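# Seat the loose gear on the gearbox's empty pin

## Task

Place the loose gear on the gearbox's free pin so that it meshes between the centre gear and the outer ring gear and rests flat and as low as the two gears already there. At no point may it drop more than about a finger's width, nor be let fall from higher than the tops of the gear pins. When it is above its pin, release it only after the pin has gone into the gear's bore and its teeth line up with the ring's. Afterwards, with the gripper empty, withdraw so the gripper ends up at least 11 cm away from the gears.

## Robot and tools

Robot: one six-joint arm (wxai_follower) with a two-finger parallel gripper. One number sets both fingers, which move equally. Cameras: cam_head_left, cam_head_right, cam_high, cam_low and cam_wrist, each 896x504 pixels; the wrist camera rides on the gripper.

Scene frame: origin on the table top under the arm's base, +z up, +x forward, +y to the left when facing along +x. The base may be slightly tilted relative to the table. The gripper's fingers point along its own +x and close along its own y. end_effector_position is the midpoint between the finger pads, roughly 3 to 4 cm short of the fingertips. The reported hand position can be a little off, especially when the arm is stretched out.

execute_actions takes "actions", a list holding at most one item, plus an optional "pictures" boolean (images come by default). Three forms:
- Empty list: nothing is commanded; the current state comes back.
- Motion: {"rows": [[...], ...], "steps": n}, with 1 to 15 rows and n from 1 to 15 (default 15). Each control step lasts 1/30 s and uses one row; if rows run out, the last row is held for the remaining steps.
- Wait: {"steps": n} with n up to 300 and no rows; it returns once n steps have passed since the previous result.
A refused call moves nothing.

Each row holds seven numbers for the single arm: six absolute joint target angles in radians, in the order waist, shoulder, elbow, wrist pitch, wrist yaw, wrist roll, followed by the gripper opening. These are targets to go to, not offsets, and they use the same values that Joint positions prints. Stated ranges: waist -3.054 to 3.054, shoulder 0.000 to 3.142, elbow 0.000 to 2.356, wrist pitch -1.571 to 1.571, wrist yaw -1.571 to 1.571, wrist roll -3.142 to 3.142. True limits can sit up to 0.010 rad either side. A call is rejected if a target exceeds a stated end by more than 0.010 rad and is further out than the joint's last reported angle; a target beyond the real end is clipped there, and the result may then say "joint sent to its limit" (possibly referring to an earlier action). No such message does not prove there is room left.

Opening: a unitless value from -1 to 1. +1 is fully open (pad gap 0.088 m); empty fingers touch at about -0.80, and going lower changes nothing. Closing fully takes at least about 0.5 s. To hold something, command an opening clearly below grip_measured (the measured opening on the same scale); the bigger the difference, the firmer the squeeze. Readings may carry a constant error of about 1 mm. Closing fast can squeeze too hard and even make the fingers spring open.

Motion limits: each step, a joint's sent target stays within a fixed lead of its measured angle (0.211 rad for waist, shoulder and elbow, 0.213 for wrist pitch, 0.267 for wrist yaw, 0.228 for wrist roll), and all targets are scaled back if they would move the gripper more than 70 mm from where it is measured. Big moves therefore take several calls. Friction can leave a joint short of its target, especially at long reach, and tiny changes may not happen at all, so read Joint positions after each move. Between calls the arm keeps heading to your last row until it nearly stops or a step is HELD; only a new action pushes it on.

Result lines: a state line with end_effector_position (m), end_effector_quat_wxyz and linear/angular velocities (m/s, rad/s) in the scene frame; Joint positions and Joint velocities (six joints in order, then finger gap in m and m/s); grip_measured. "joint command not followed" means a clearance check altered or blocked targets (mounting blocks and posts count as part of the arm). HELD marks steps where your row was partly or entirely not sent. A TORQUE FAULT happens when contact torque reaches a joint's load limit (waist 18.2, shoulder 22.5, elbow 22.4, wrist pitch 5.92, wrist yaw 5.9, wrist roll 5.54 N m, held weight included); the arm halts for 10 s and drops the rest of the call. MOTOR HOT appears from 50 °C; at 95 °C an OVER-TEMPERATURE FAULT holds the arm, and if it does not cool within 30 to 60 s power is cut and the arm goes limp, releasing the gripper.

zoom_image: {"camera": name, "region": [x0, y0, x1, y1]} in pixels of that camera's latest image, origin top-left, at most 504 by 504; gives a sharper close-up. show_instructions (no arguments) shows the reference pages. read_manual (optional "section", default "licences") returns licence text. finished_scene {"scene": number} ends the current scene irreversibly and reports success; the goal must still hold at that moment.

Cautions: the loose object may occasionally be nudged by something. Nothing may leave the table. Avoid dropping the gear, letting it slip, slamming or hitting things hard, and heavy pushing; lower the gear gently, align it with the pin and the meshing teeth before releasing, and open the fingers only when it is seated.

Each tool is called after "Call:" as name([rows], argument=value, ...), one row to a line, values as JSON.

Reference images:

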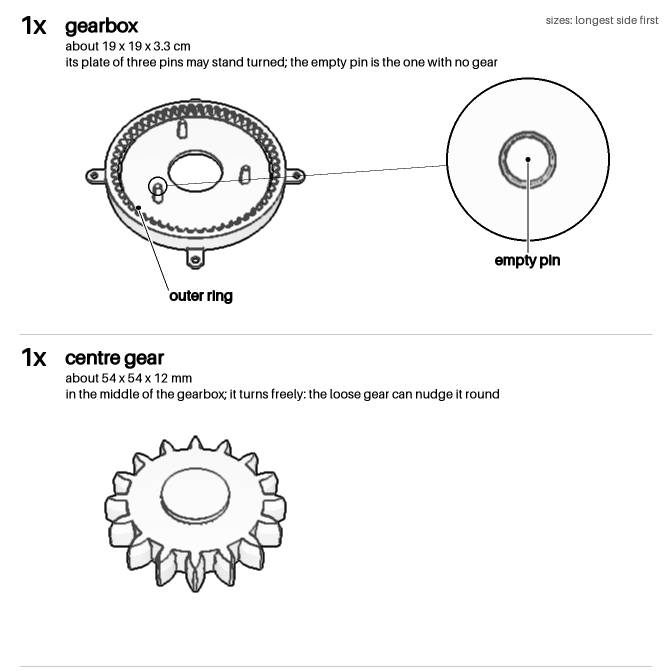

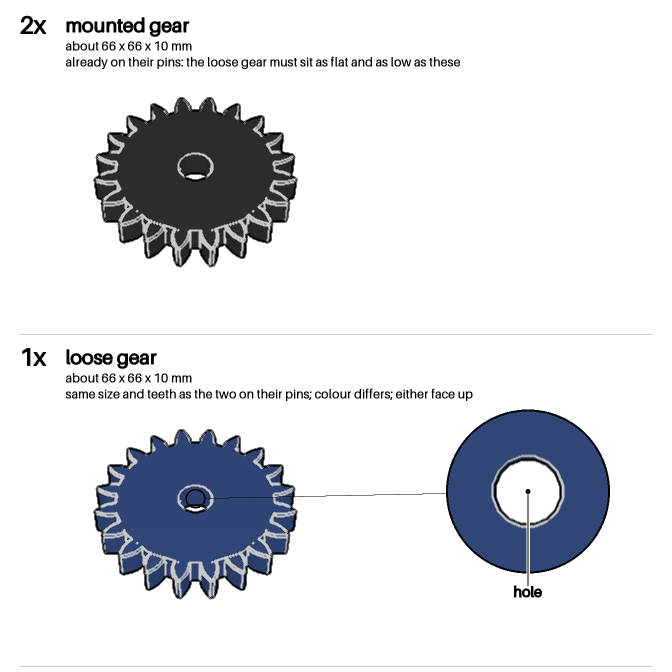

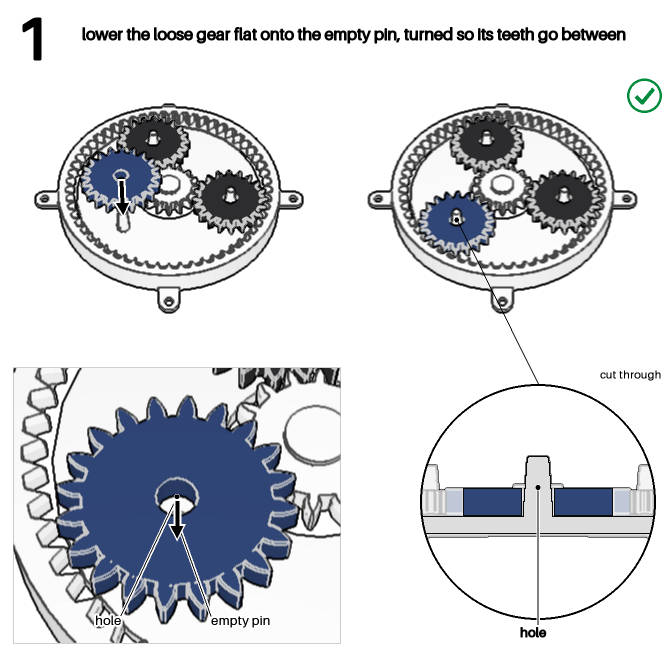

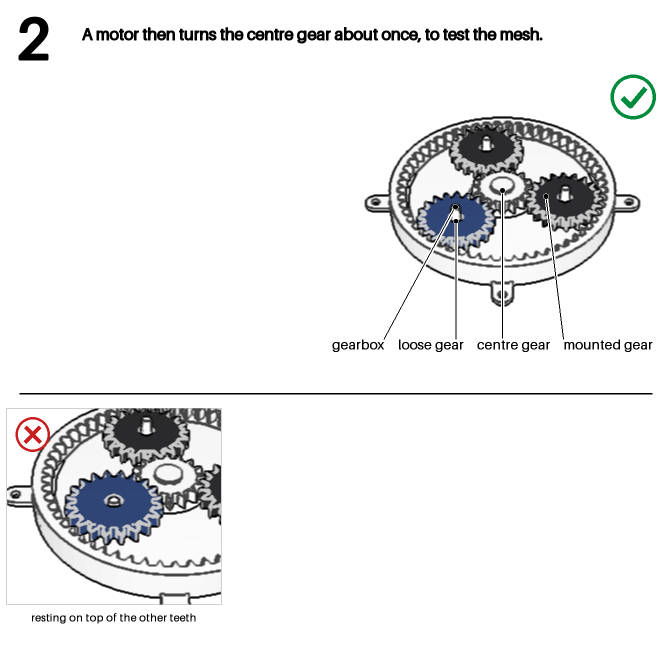

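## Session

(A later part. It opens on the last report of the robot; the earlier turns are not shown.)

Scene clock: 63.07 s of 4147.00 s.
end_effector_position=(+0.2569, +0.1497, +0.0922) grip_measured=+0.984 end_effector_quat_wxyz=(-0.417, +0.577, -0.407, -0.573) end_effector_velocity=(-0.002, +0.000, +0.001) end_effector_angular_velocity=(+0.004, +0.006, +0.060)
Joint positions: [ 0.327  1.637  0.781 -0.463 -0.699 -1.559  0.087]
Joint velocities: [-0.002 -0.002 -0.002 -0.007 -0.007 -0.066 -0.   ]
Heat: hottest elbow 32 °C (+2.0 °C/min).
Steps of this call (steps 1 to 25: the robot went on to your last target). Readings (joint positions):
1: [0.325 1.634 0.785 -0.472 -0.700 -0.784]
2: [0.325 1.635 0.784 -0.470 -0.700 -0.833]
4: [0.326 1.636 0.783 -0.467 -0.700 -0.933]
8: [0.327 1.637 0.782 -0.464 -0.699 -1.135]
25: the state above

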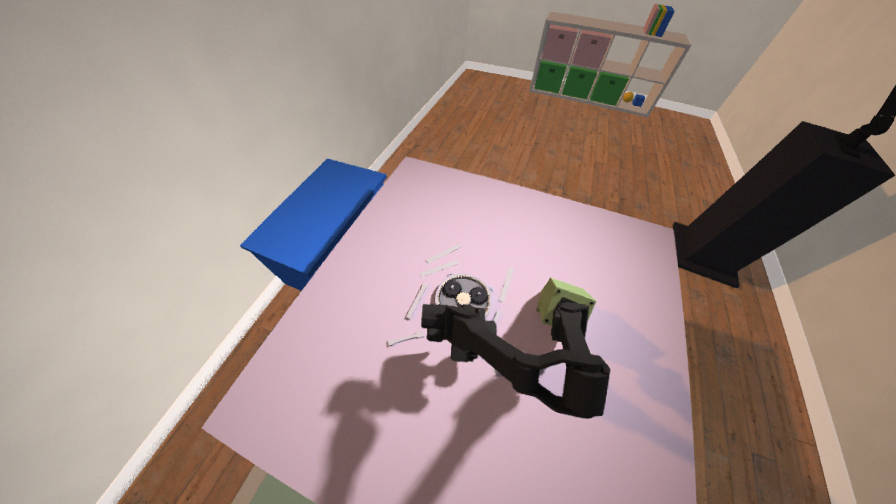

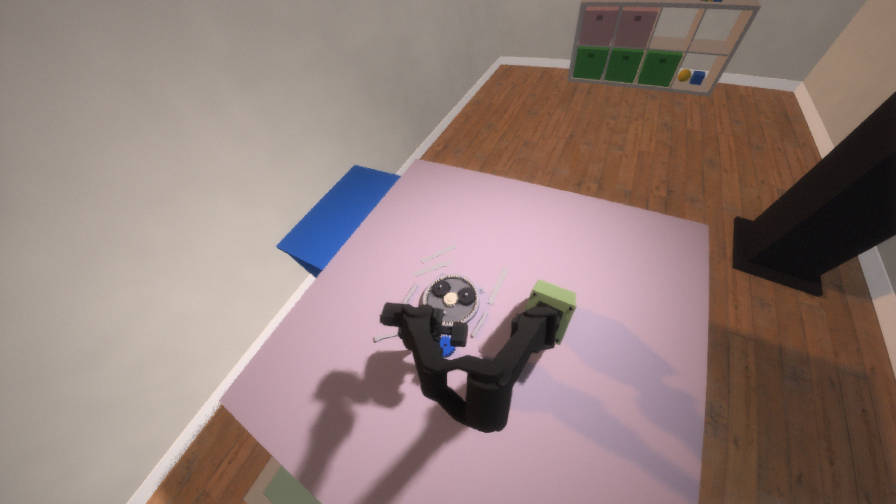

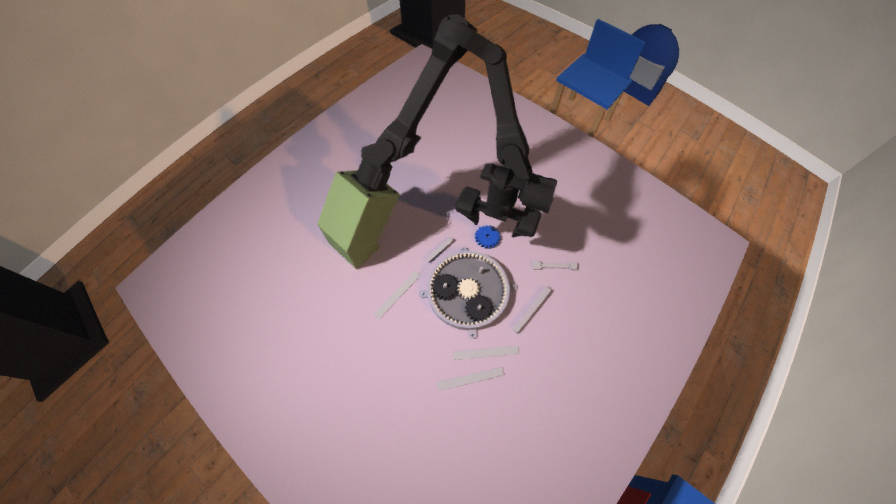

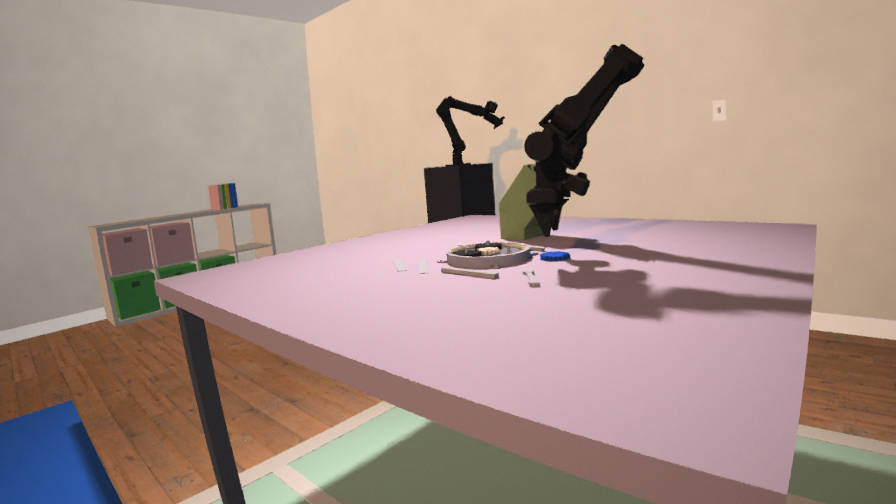

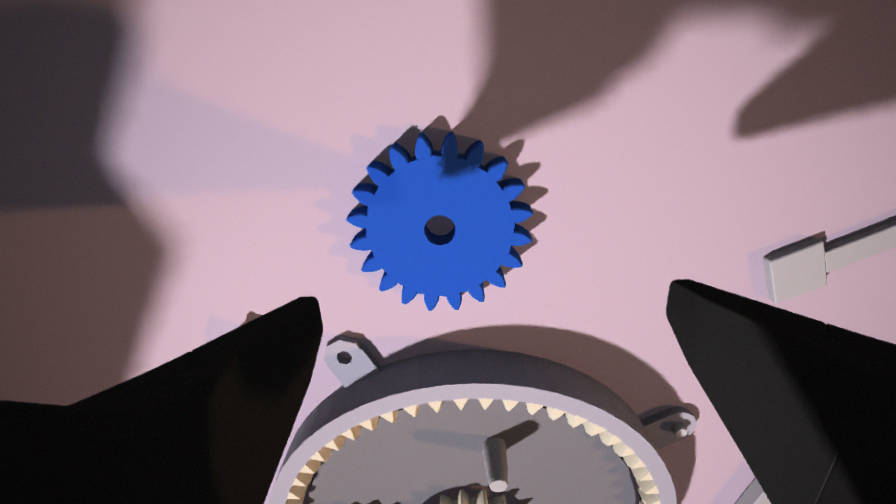

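Call:
execute_actions([
  {"rows":[[0.438,1.668,0.6805,-0.2605,-0.666,-1.57,1]],"steps":15},
])

Call:
execute_actions([
  {"steps":10},
])

Scene clock: 73.60 s of 4147.00 s.
end_effector_position=(+0.2413, +0.1536, +0.0603) grip_measured=+0.984 end_effector_quat_wxyz=(-0.376, +0.603, -0.366, -0.601) end_effector_velocity=(-0.008, +0.002, -0.003) end_effector_angular_velocity=(+0.020, +0.016, +0.033)
Joint positions: [ 0.434  1.659  0.688 -0.266 -0.67  -1.567  0.087]
Joint velocities: [ 0.012 -0.007 -0.027  0.022 -0.022 -0.022 -0.   ]
Heat: hottest shoulder 31 °C (+0.0 °C/min).
Steps of this call (steps 1 to 30: the robot went on to your last target; steps 31 to 220: nothing new was sent; then 2.70 s passed at rest; steps 221 to 235: all 15 steps of this action). Readings (joint positions):
221: [0.333 1.639 0.770 -0.432 -0.694 -1.566]
222: [0.353 1.640 0.753 -0.383 -0.686 -1.567]
224: [0.395 1.648 0.725 -0.336 -0.681 -1.567]
228: [0.428 1.659 0.693 -0.289 -0.673 -1.567]
235: the state above

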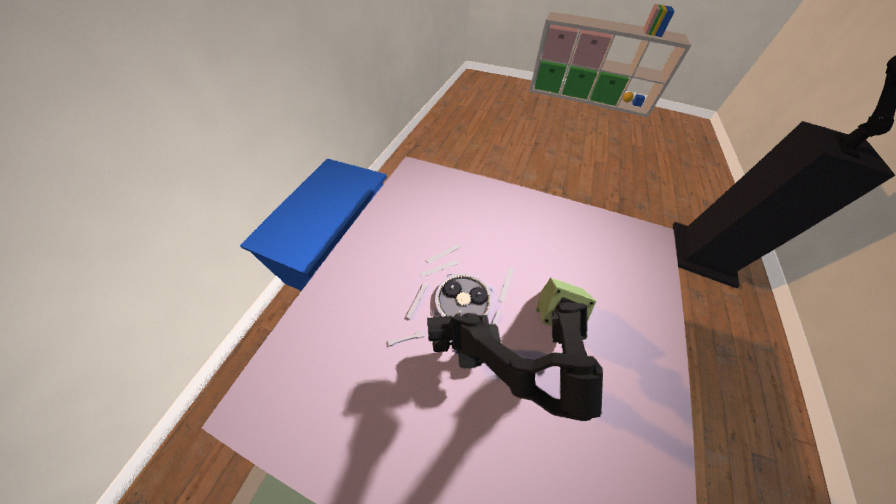

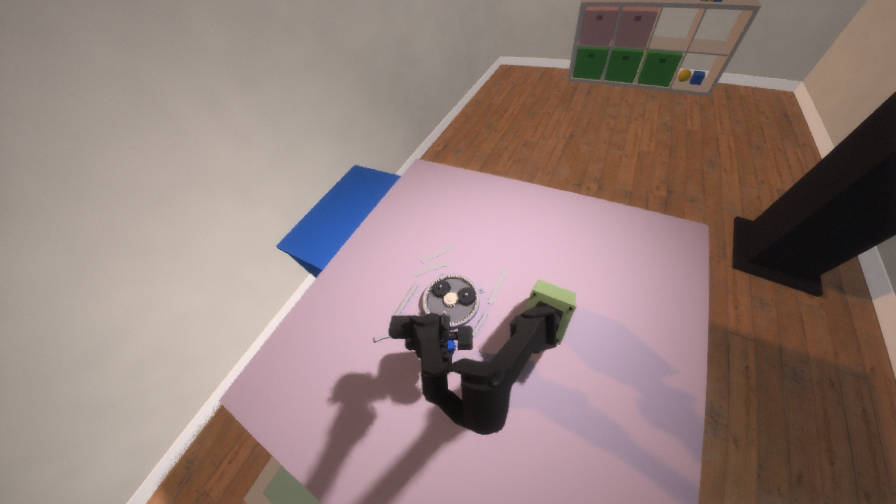

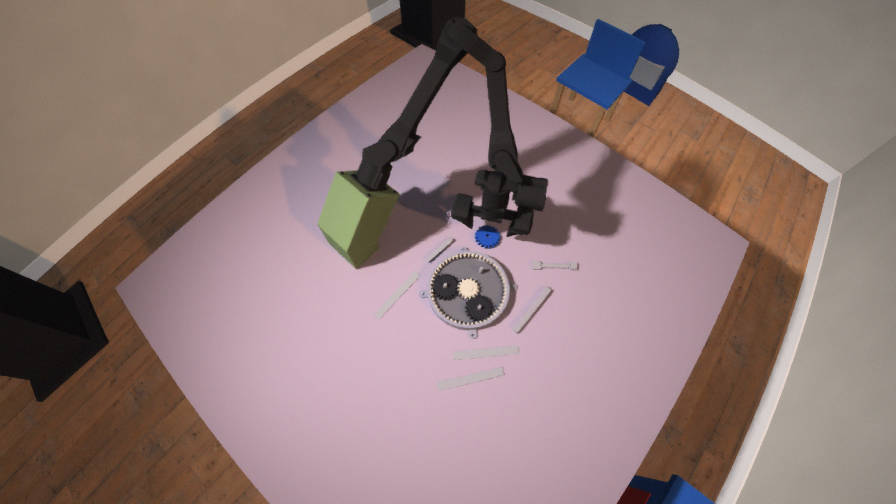

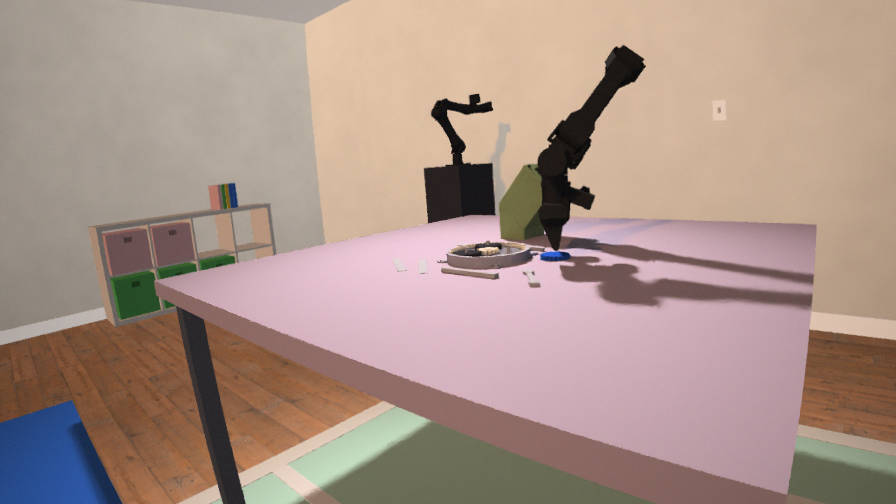

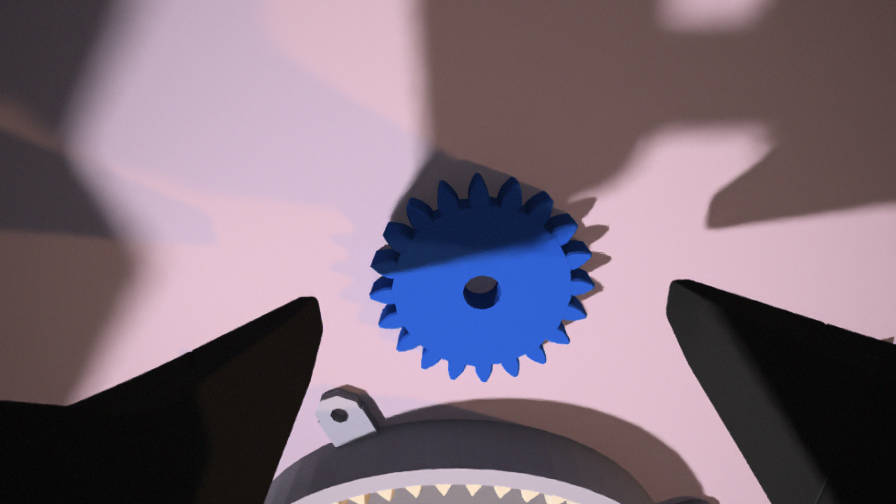

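Scene clock: 73.93 s of 4147.00 s.
end_effector_position=(+0.2411, +0.1537, +0.0599) grip_measured=+0.984 end_effector_quat_wxyz=(-0.375, +0.604, -0.365, -0.601) end_effector_velocity=(-0.002, +0.002, +0.000) end_effector_angular_velocity=(+0.020, +0.007, +0.007)
Joint positions: [ 0.436  1.659  0.686 -0.262 -0.669 -1.567  0.087]
Joint velocities: [-0.002 -0.002 -0.007  0.007 -0.022 -0.007 -0.   ]
Heat: hottest shoulder 31 °C (+0.0 °C/min).
Steps of this call (steps 1 to 10: the robot went on to your last target). Readings (joint positions):
1: [0.435 1.659 0.687 -0.265 -0.670 -1.567]
2: [0.435 1.659 0.687 -0.264 -0.670 -1.567]
4: [0.435 1.659 0.686 -0.263 -0.670 -1.567]
8: [0.436 1.659 0.686 -0.263 -0.669 -1.567]
10: the state above

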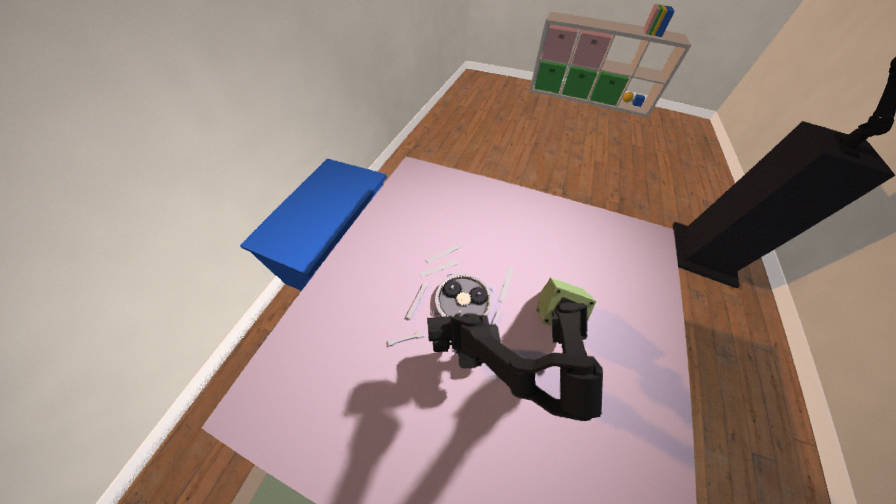

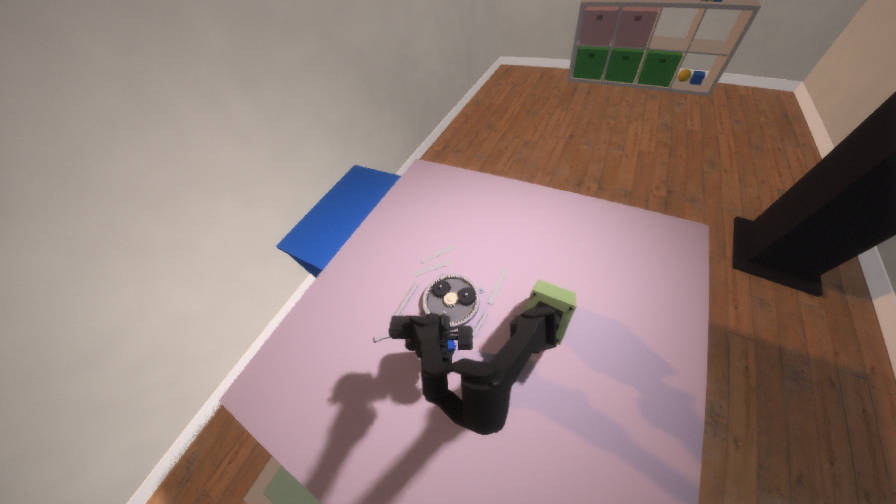

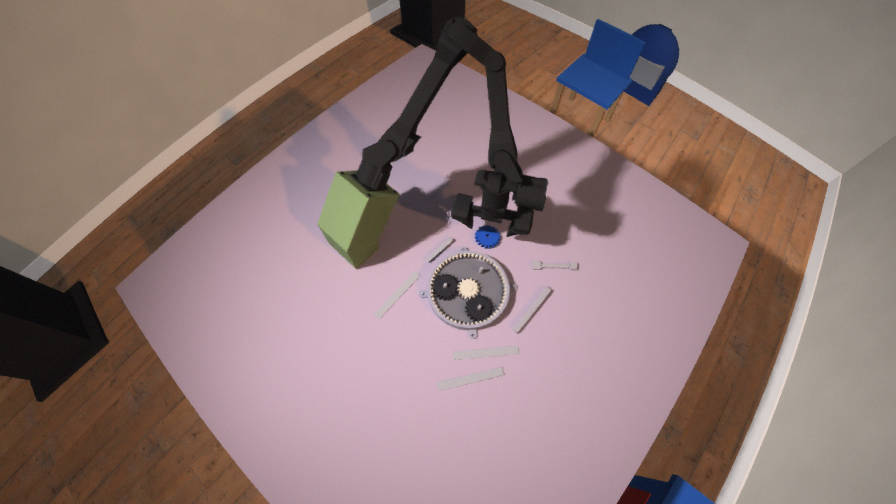

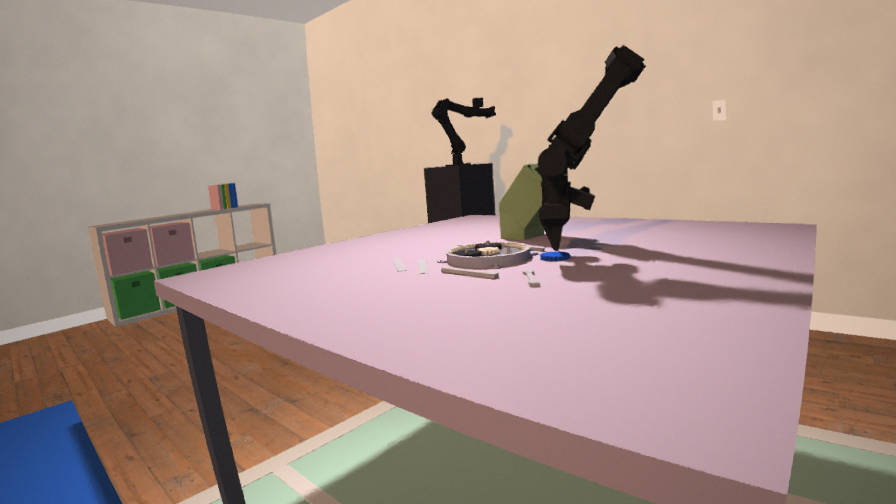

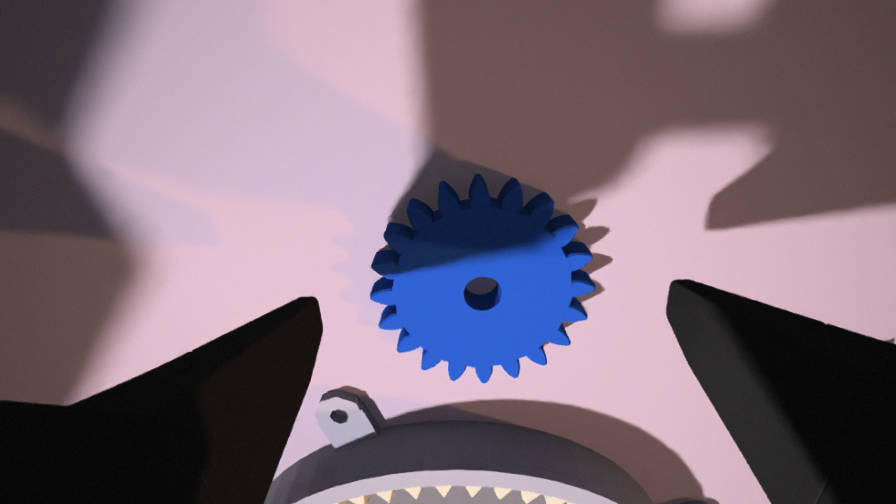

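Call:
execute_actions([
  {"rows":[[0.458,1.695,0.675,-0.213,-0.659,-1.57,1],[0.458,1.695,0.675,-0.213,-0.659,-1.57,1],[0.458,1.695,0.675,-0.213,-0.659,-1.57,1],[0.479,1.722,0.6694,-0.166,-0.652,-1.57,0.8]],"steps":15},
])

Scene clock: 81.80 s of 4147.00 s.
end_effector_position=(+0.2408, +0.1538, +0.0432) grip_measured=+0.808 end_effector_quat_wxyz=(-0.361, +0.612, -0.351, -0.610) end_effector_velocity=(+0.003, -0.001, +0.000) end_effector_angular_velocity=(-0.004, -0.011, +0.025)
Joint positions: [ 0.476  1.711  0.674 -0.17  -0.656 -1.567  0.079]
Joint velocities: [-0.002  0.002  0.002  0.007  0.007 -0.022 -0.003]
Heat: hottest shoulder 31 °C (-1.0 °C/min).
Steps of this call (steps 1 to 15: the robot went on to your last target; steps 16 to 210: nothing new was sent; then 0.37 s passed at rest; steps 211 to 225: all 15 steps of this action). Readings (joint positions):
211: [0.437 1.663 0.685 -0.256 -0.668 -1.567]
212: [0.441 1.666 0.684 -0.244 -0.667 -1.567]
214: [0.450 1.677 0.682 -0.225 -0.664 -1.567]
218: [0.470 1.703 0.676 -0.187 -0.658 -1.567]
225: the state above

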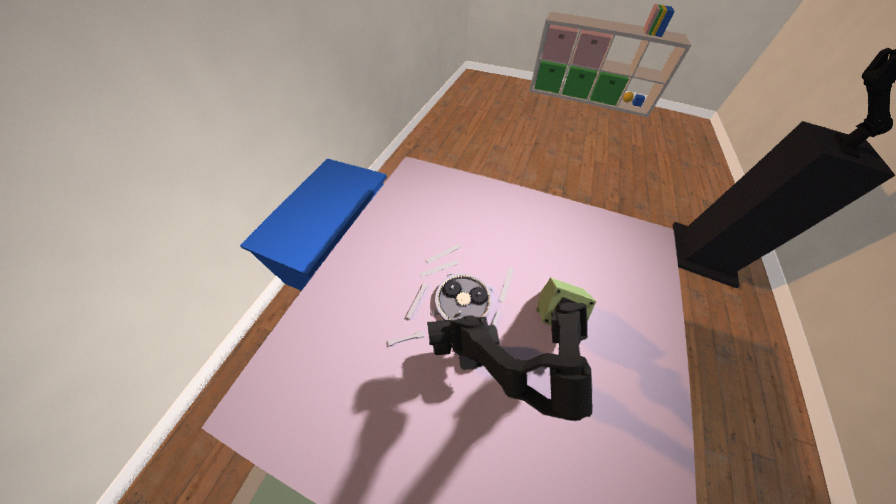

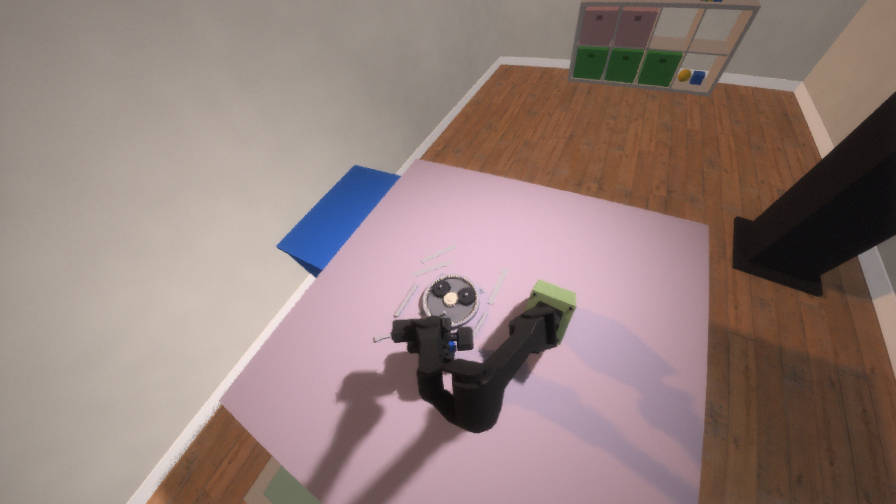

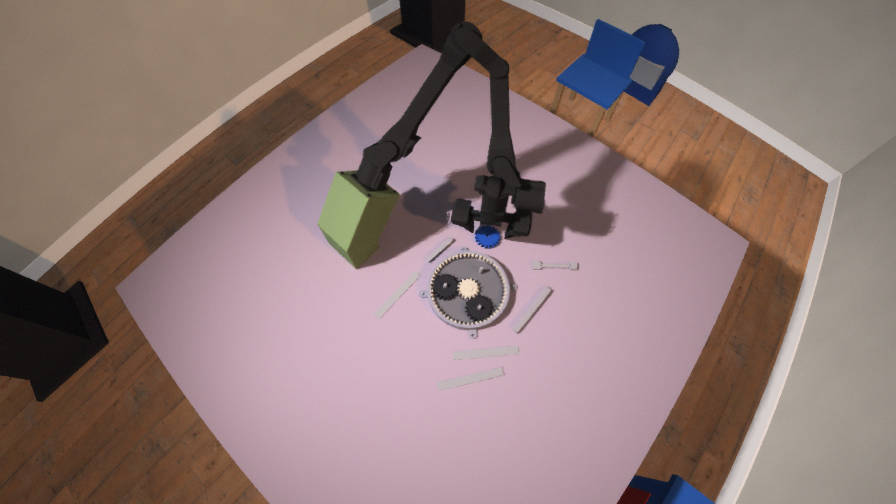

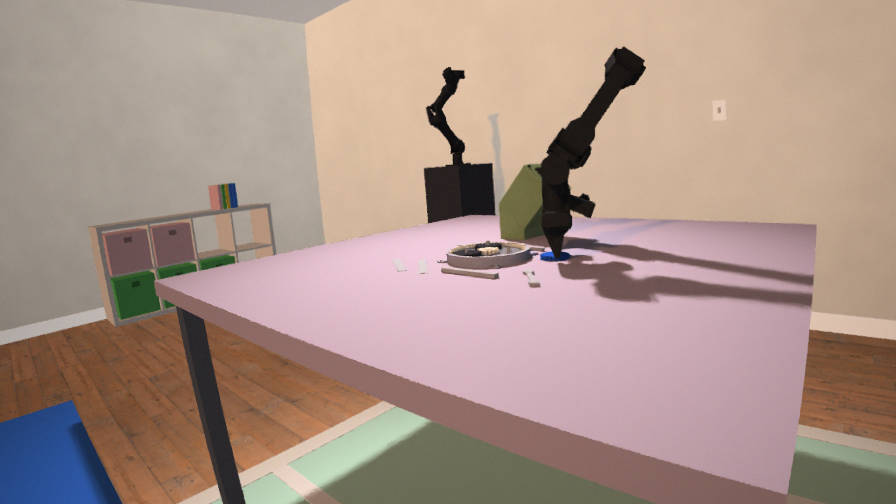

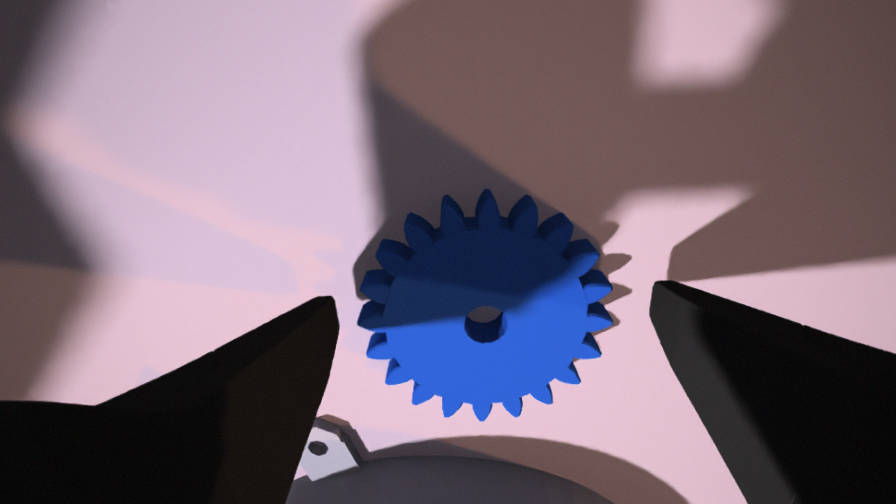

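Call:
execute_actions([
  {"rows":[[0.4935,1.741,0.6655,-0.133,-0.647,-1.57,0.8],[0.4935,1.741,0.6655,-0.133,-0.647,-1.57,0.8],[0.4935,1.741,0.6655,-0.133,-0.647,-1.57,0.8],[0.4935,1.741,0.6655,-0.133,-0.647,-1.57,0.8],[0.4935,1.741,0.6655,-0.133,-0.647,-1.57,0.8],[0.4935,1.741,0.6655,-0.133,-0.647,-1.57,0.8],[0.4935,1.741,0.6655,-0.133,-0.647,-1.57,0.6],[0.4935,1.741,0.6655,-0.133,-0.647,-1.57,0.5],[0.4935,1.741,0.6655,-0.133,-0.647,-1.57,0.4],[0.4935,1.741,0.6655,-0.133,-0.647,-1.57,0.3]],"steps":15},
])

Scene clock: 90.33 s of 4147.00 s.
end_effector_position=(+0.2408, +0.1539, +0.0371) grip_measured=+0.506 end_effector_quat_wxyz=(-0.355, +0.616, -0.345, -0.613) end_effector_velocity=(-0.003, -0.003, -0.001) end_effector_angular_velocity=(-0.012, +0.006, +0.031)
Joint positions: [ 0.491  1.73   0.67  -0.136 -0.65  -1.567  0.064]
Joint velocities: [ 0.002 -0.002 -0.007 -0.007  0.007 -0.037  0.   ]
Heat: hottest shoulder 32 °C (+0.0 °C/min).
Steps of this call (steps 1 to 15: the robot went on to your last target; steps 16 to 210: nothing new was sent; then 1.03 s passed at rest; steps 211 to 225: all 15 steps of this action). Readings (joint positions):
211: [0.478 1.715 0.673 -0.163 -0.655 -1.567]
212: [0.481 1.717 0.673 -0.154 -0.654 -1.567]
214: [0.486 1.724 0.672 -0.146 -0.652 -1.567]
218: [0.490 1.730 0.670 -0.139 -0.651 -1.567]
225: the state above

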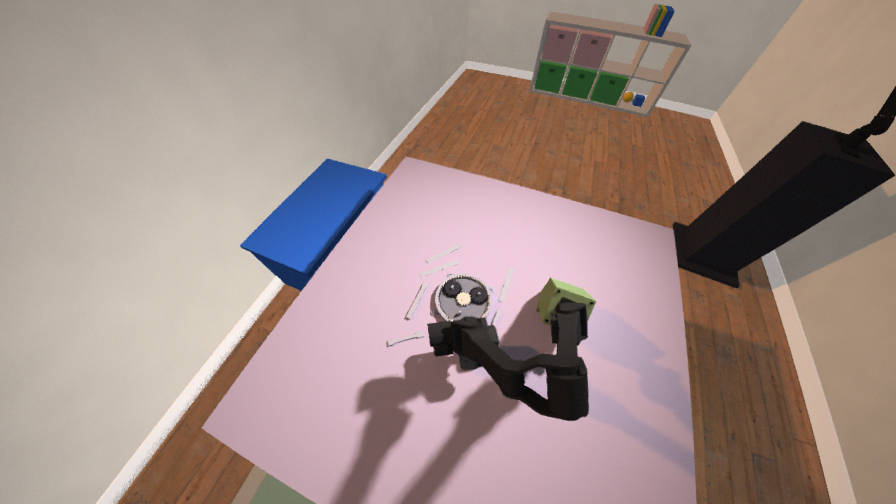

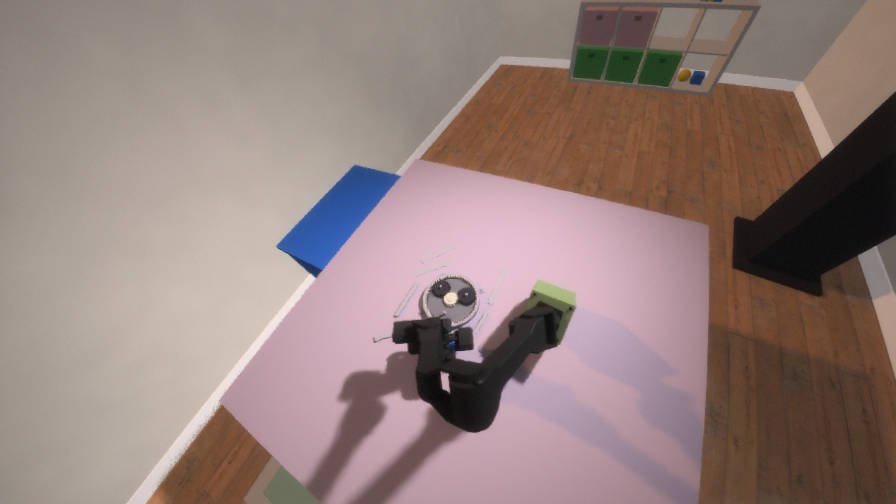

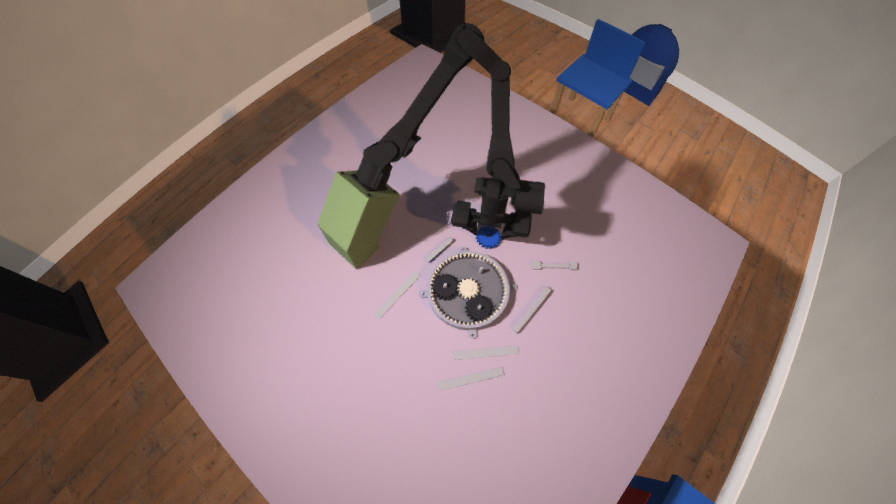

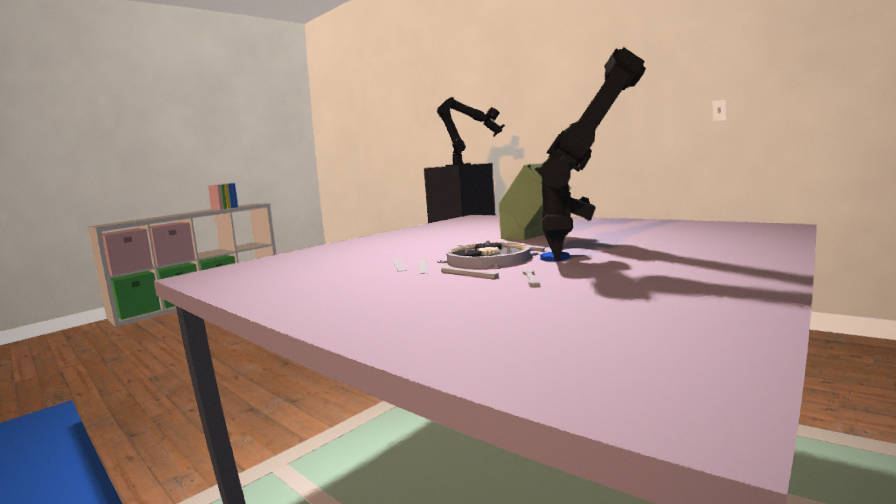

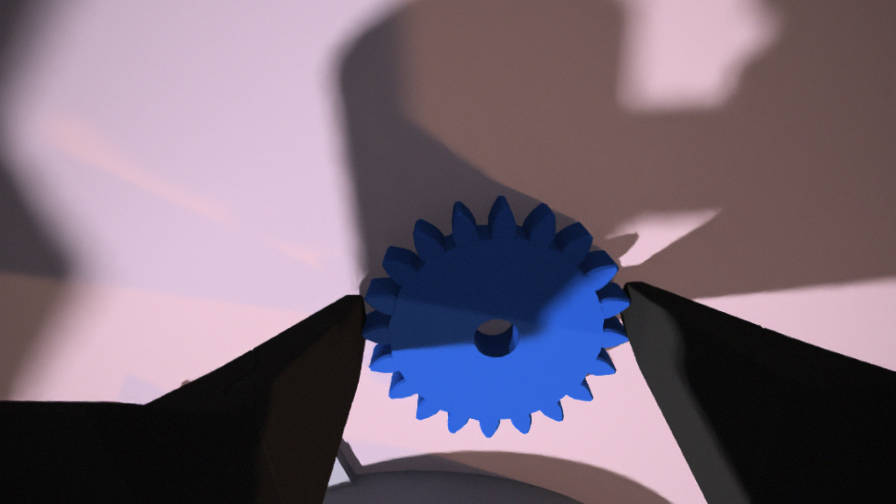

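Call:
execute_actions([
  {"rows":[[0.438,1.668,0.68,-0.26,-0.666,-1.57,0.3],[0.438,1.668,0.68,-0.26,-0.666,-1.57,0.3],[0.438,1.668,0.68,-0.26,-0.666,-1.57,0.3],[0.438,1.668,0.68,-0.26,-0.666,-1.57,0.3],[0.438,1.668,0.68,-0.26,-0.666,-1.57,0.3],[0.357,1.582,0.717,-0.445,-0.689,-1.57,0.3]],"steps":15},
], pictures=false)

Call:
execute_actions([
  {"rows":[[0.27,1.69,0.77,-0.46,-0.70,-1.57,0.3],[0.27,1.69,0.77,-0.46,-0.70,-1.57,0.3],[0.27,1.69,0.77,-0.46,-0.70,-1.57,0.3],[0.18,1.81,0.82,-0.47,-0.715,-1.57,0.3],[0.18,1.81,0.82,-0.47,-0.715,-1.57,0.3],[0.18,1.81,0.82,-0.47,-0.715,-1.57,0.3],[0.094,1.927,0.871,-0.479,-0.728,-1.57,0.3]],"steps":15},
], pictures=false)

Call:
execute_actions([
  {"steps":10},
])

Scene clock: 102.47 s of 4147.00 s.
end_effector_position=(+0.2364, +0.1477, +0.0837) grip_measured=+0.505 end_effector_quat_wxyz=(-0.397, +0.581, -0.404, -0.584) end_effector_velocity=(-0.018, -0.006, +0.013) end_effector_angular_velocity=(-0.013, +0.066, -0.093)
Joint positions: [ 0.367  1.6    0.709 -0.428 -0.684 -1.568  0.064]
Joint velocities: [-0.037 -0.037  0.002 -0.154 -0.022 -0.007 -0.   ]
Heat: hottest shoulder 32 °C (+0.0 °C/min).
Steps of this call (steps 1 to 15: the robot went on to your last target; steps 16 to 349: nothing new was sent; steps 350 to 364: all 15 steps of this action). Readings (joint positions):
350: [0.489 1.728 0.671 -0.149 -0.650 -1.567]
351: [0.480 1.721 0.672 -0.178 -0.652 -1.567]
353: [0.463 1.707 0.673 -0.215 -0.655 -1.567]
357: [0.411 1.650 0.687 -0.341 -0.672 -1.568]
364: the state above

Scene clock: 102.97 s of 4147.00 s.
end_effector_position=(+0.2848, +0.0704, +0.0889) grip_measured=+0.505 end_effector_quat_wxyz=(+0.489, -0.510, +0.492, +0.508) end_effector_velocity=(+0.025, -0.009, +0.002) end_effector_angular_velocity=(+0.050, -0.023, -0.025)
Joint positions: [ 0.108  1.905  0.854 -0.476 -0.722 -1.568  0.064]
Joint velocities: [-0.051  0.09   0.085 -0.007 -0.051 -0.022 -0.   ]
Heat: hottest shoulder 32 °C (+0.0 °C/min).
Steps of this call (steps 1 to 15: all 15 steps of this action). Readings (joint positions):
1: [0.362 1.605 0.713 -0.438 -0.689 -1.568]
2: [0.346 1.618 0.724 -0.445 -0.694 -1.568]
4: [0.306 1.657 0.748 -0.451 -0.699 -1.568]
8: [0.196 1.790 0.813 -0.468 -0.715 -1.568]
15: the state above

Scene clock: 103.30 s of 4147.00 s.
end_effector_position=(+0.2872, +0.0682, +0.0892) grip_measured=+0.505 end_effector_quat_wxyz=(+0.493, -0.508, +0.493, +0.506) end_effector_velocity=(-0.001, +0.001, +0.000) end_effector_angular_velocity=(+0.022, +0.005, -0.006)
Joint positions: [ 0.101  1.917  0.863 -0.477 -0.724 -1.568  0.064]
Joint velocities: [-0.007  0.007  0.002 -0.007 -0.022 -0.007 -0.   ]
Heat: hottest shoulder 32 °C (+0.0 °C/min).
Steps of this call (steps 1 to 10: the robot went on to your last target). Readings (joint positions):
1: [0.107 1.908 0.856 -0.476 -0.723 -1.568]
2: [0.106 1.909 0.858 -0.476 -0.724 -1.568]
4: [0.104 1.912 0.861 -0.477 -0.724 -1.568]
8: [0.101 1.916 0.862 -0.477 -0.724 -1.568]
10: the state above

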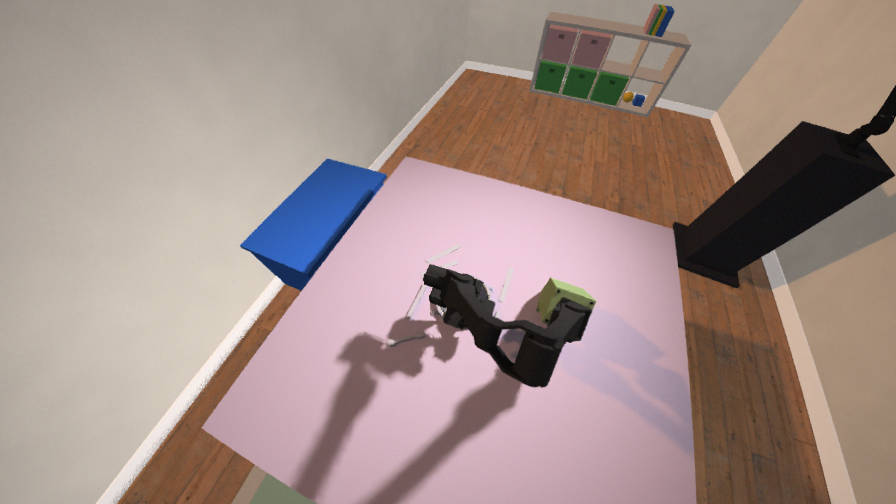

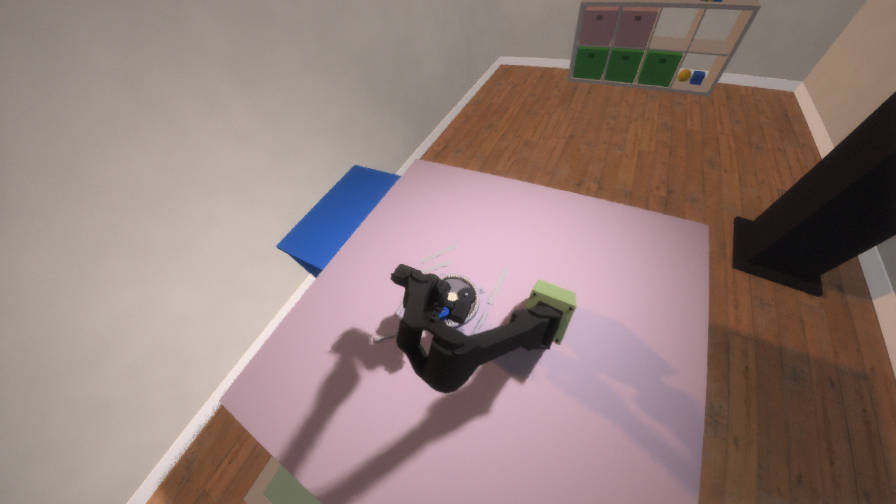

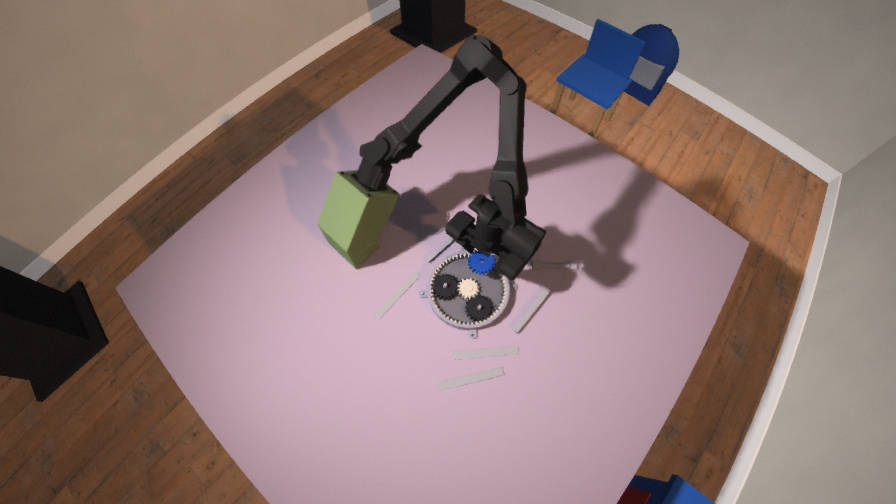

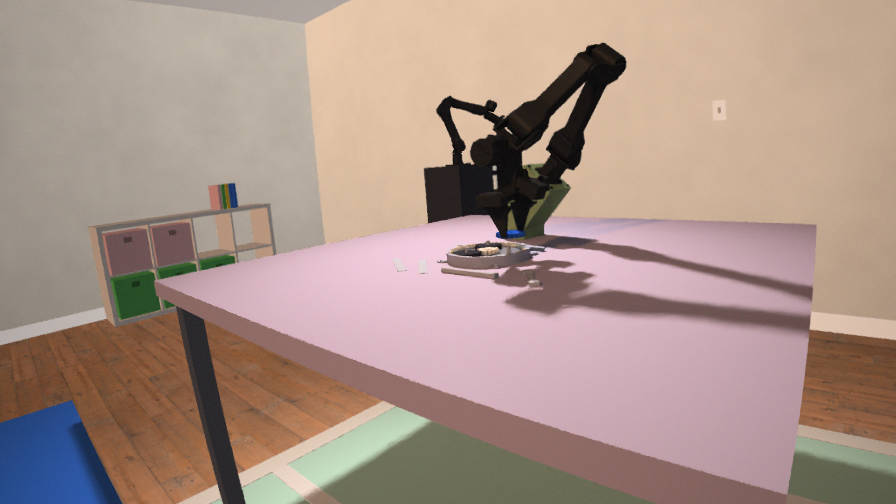

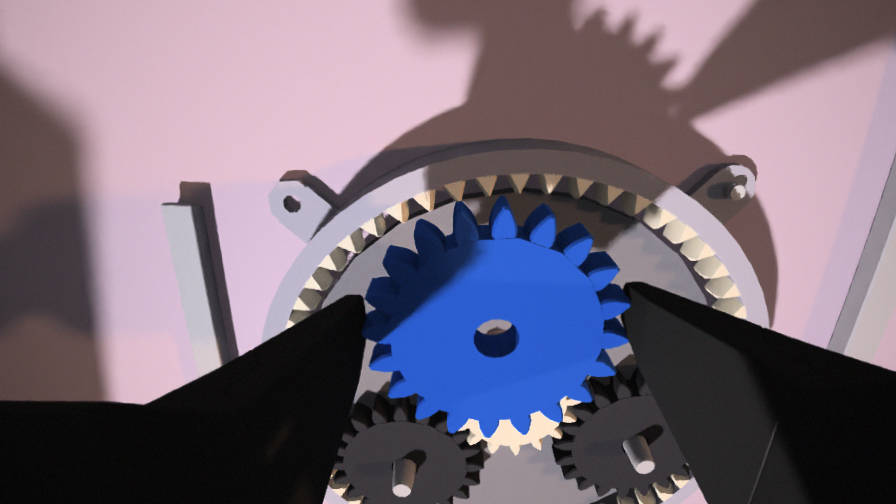

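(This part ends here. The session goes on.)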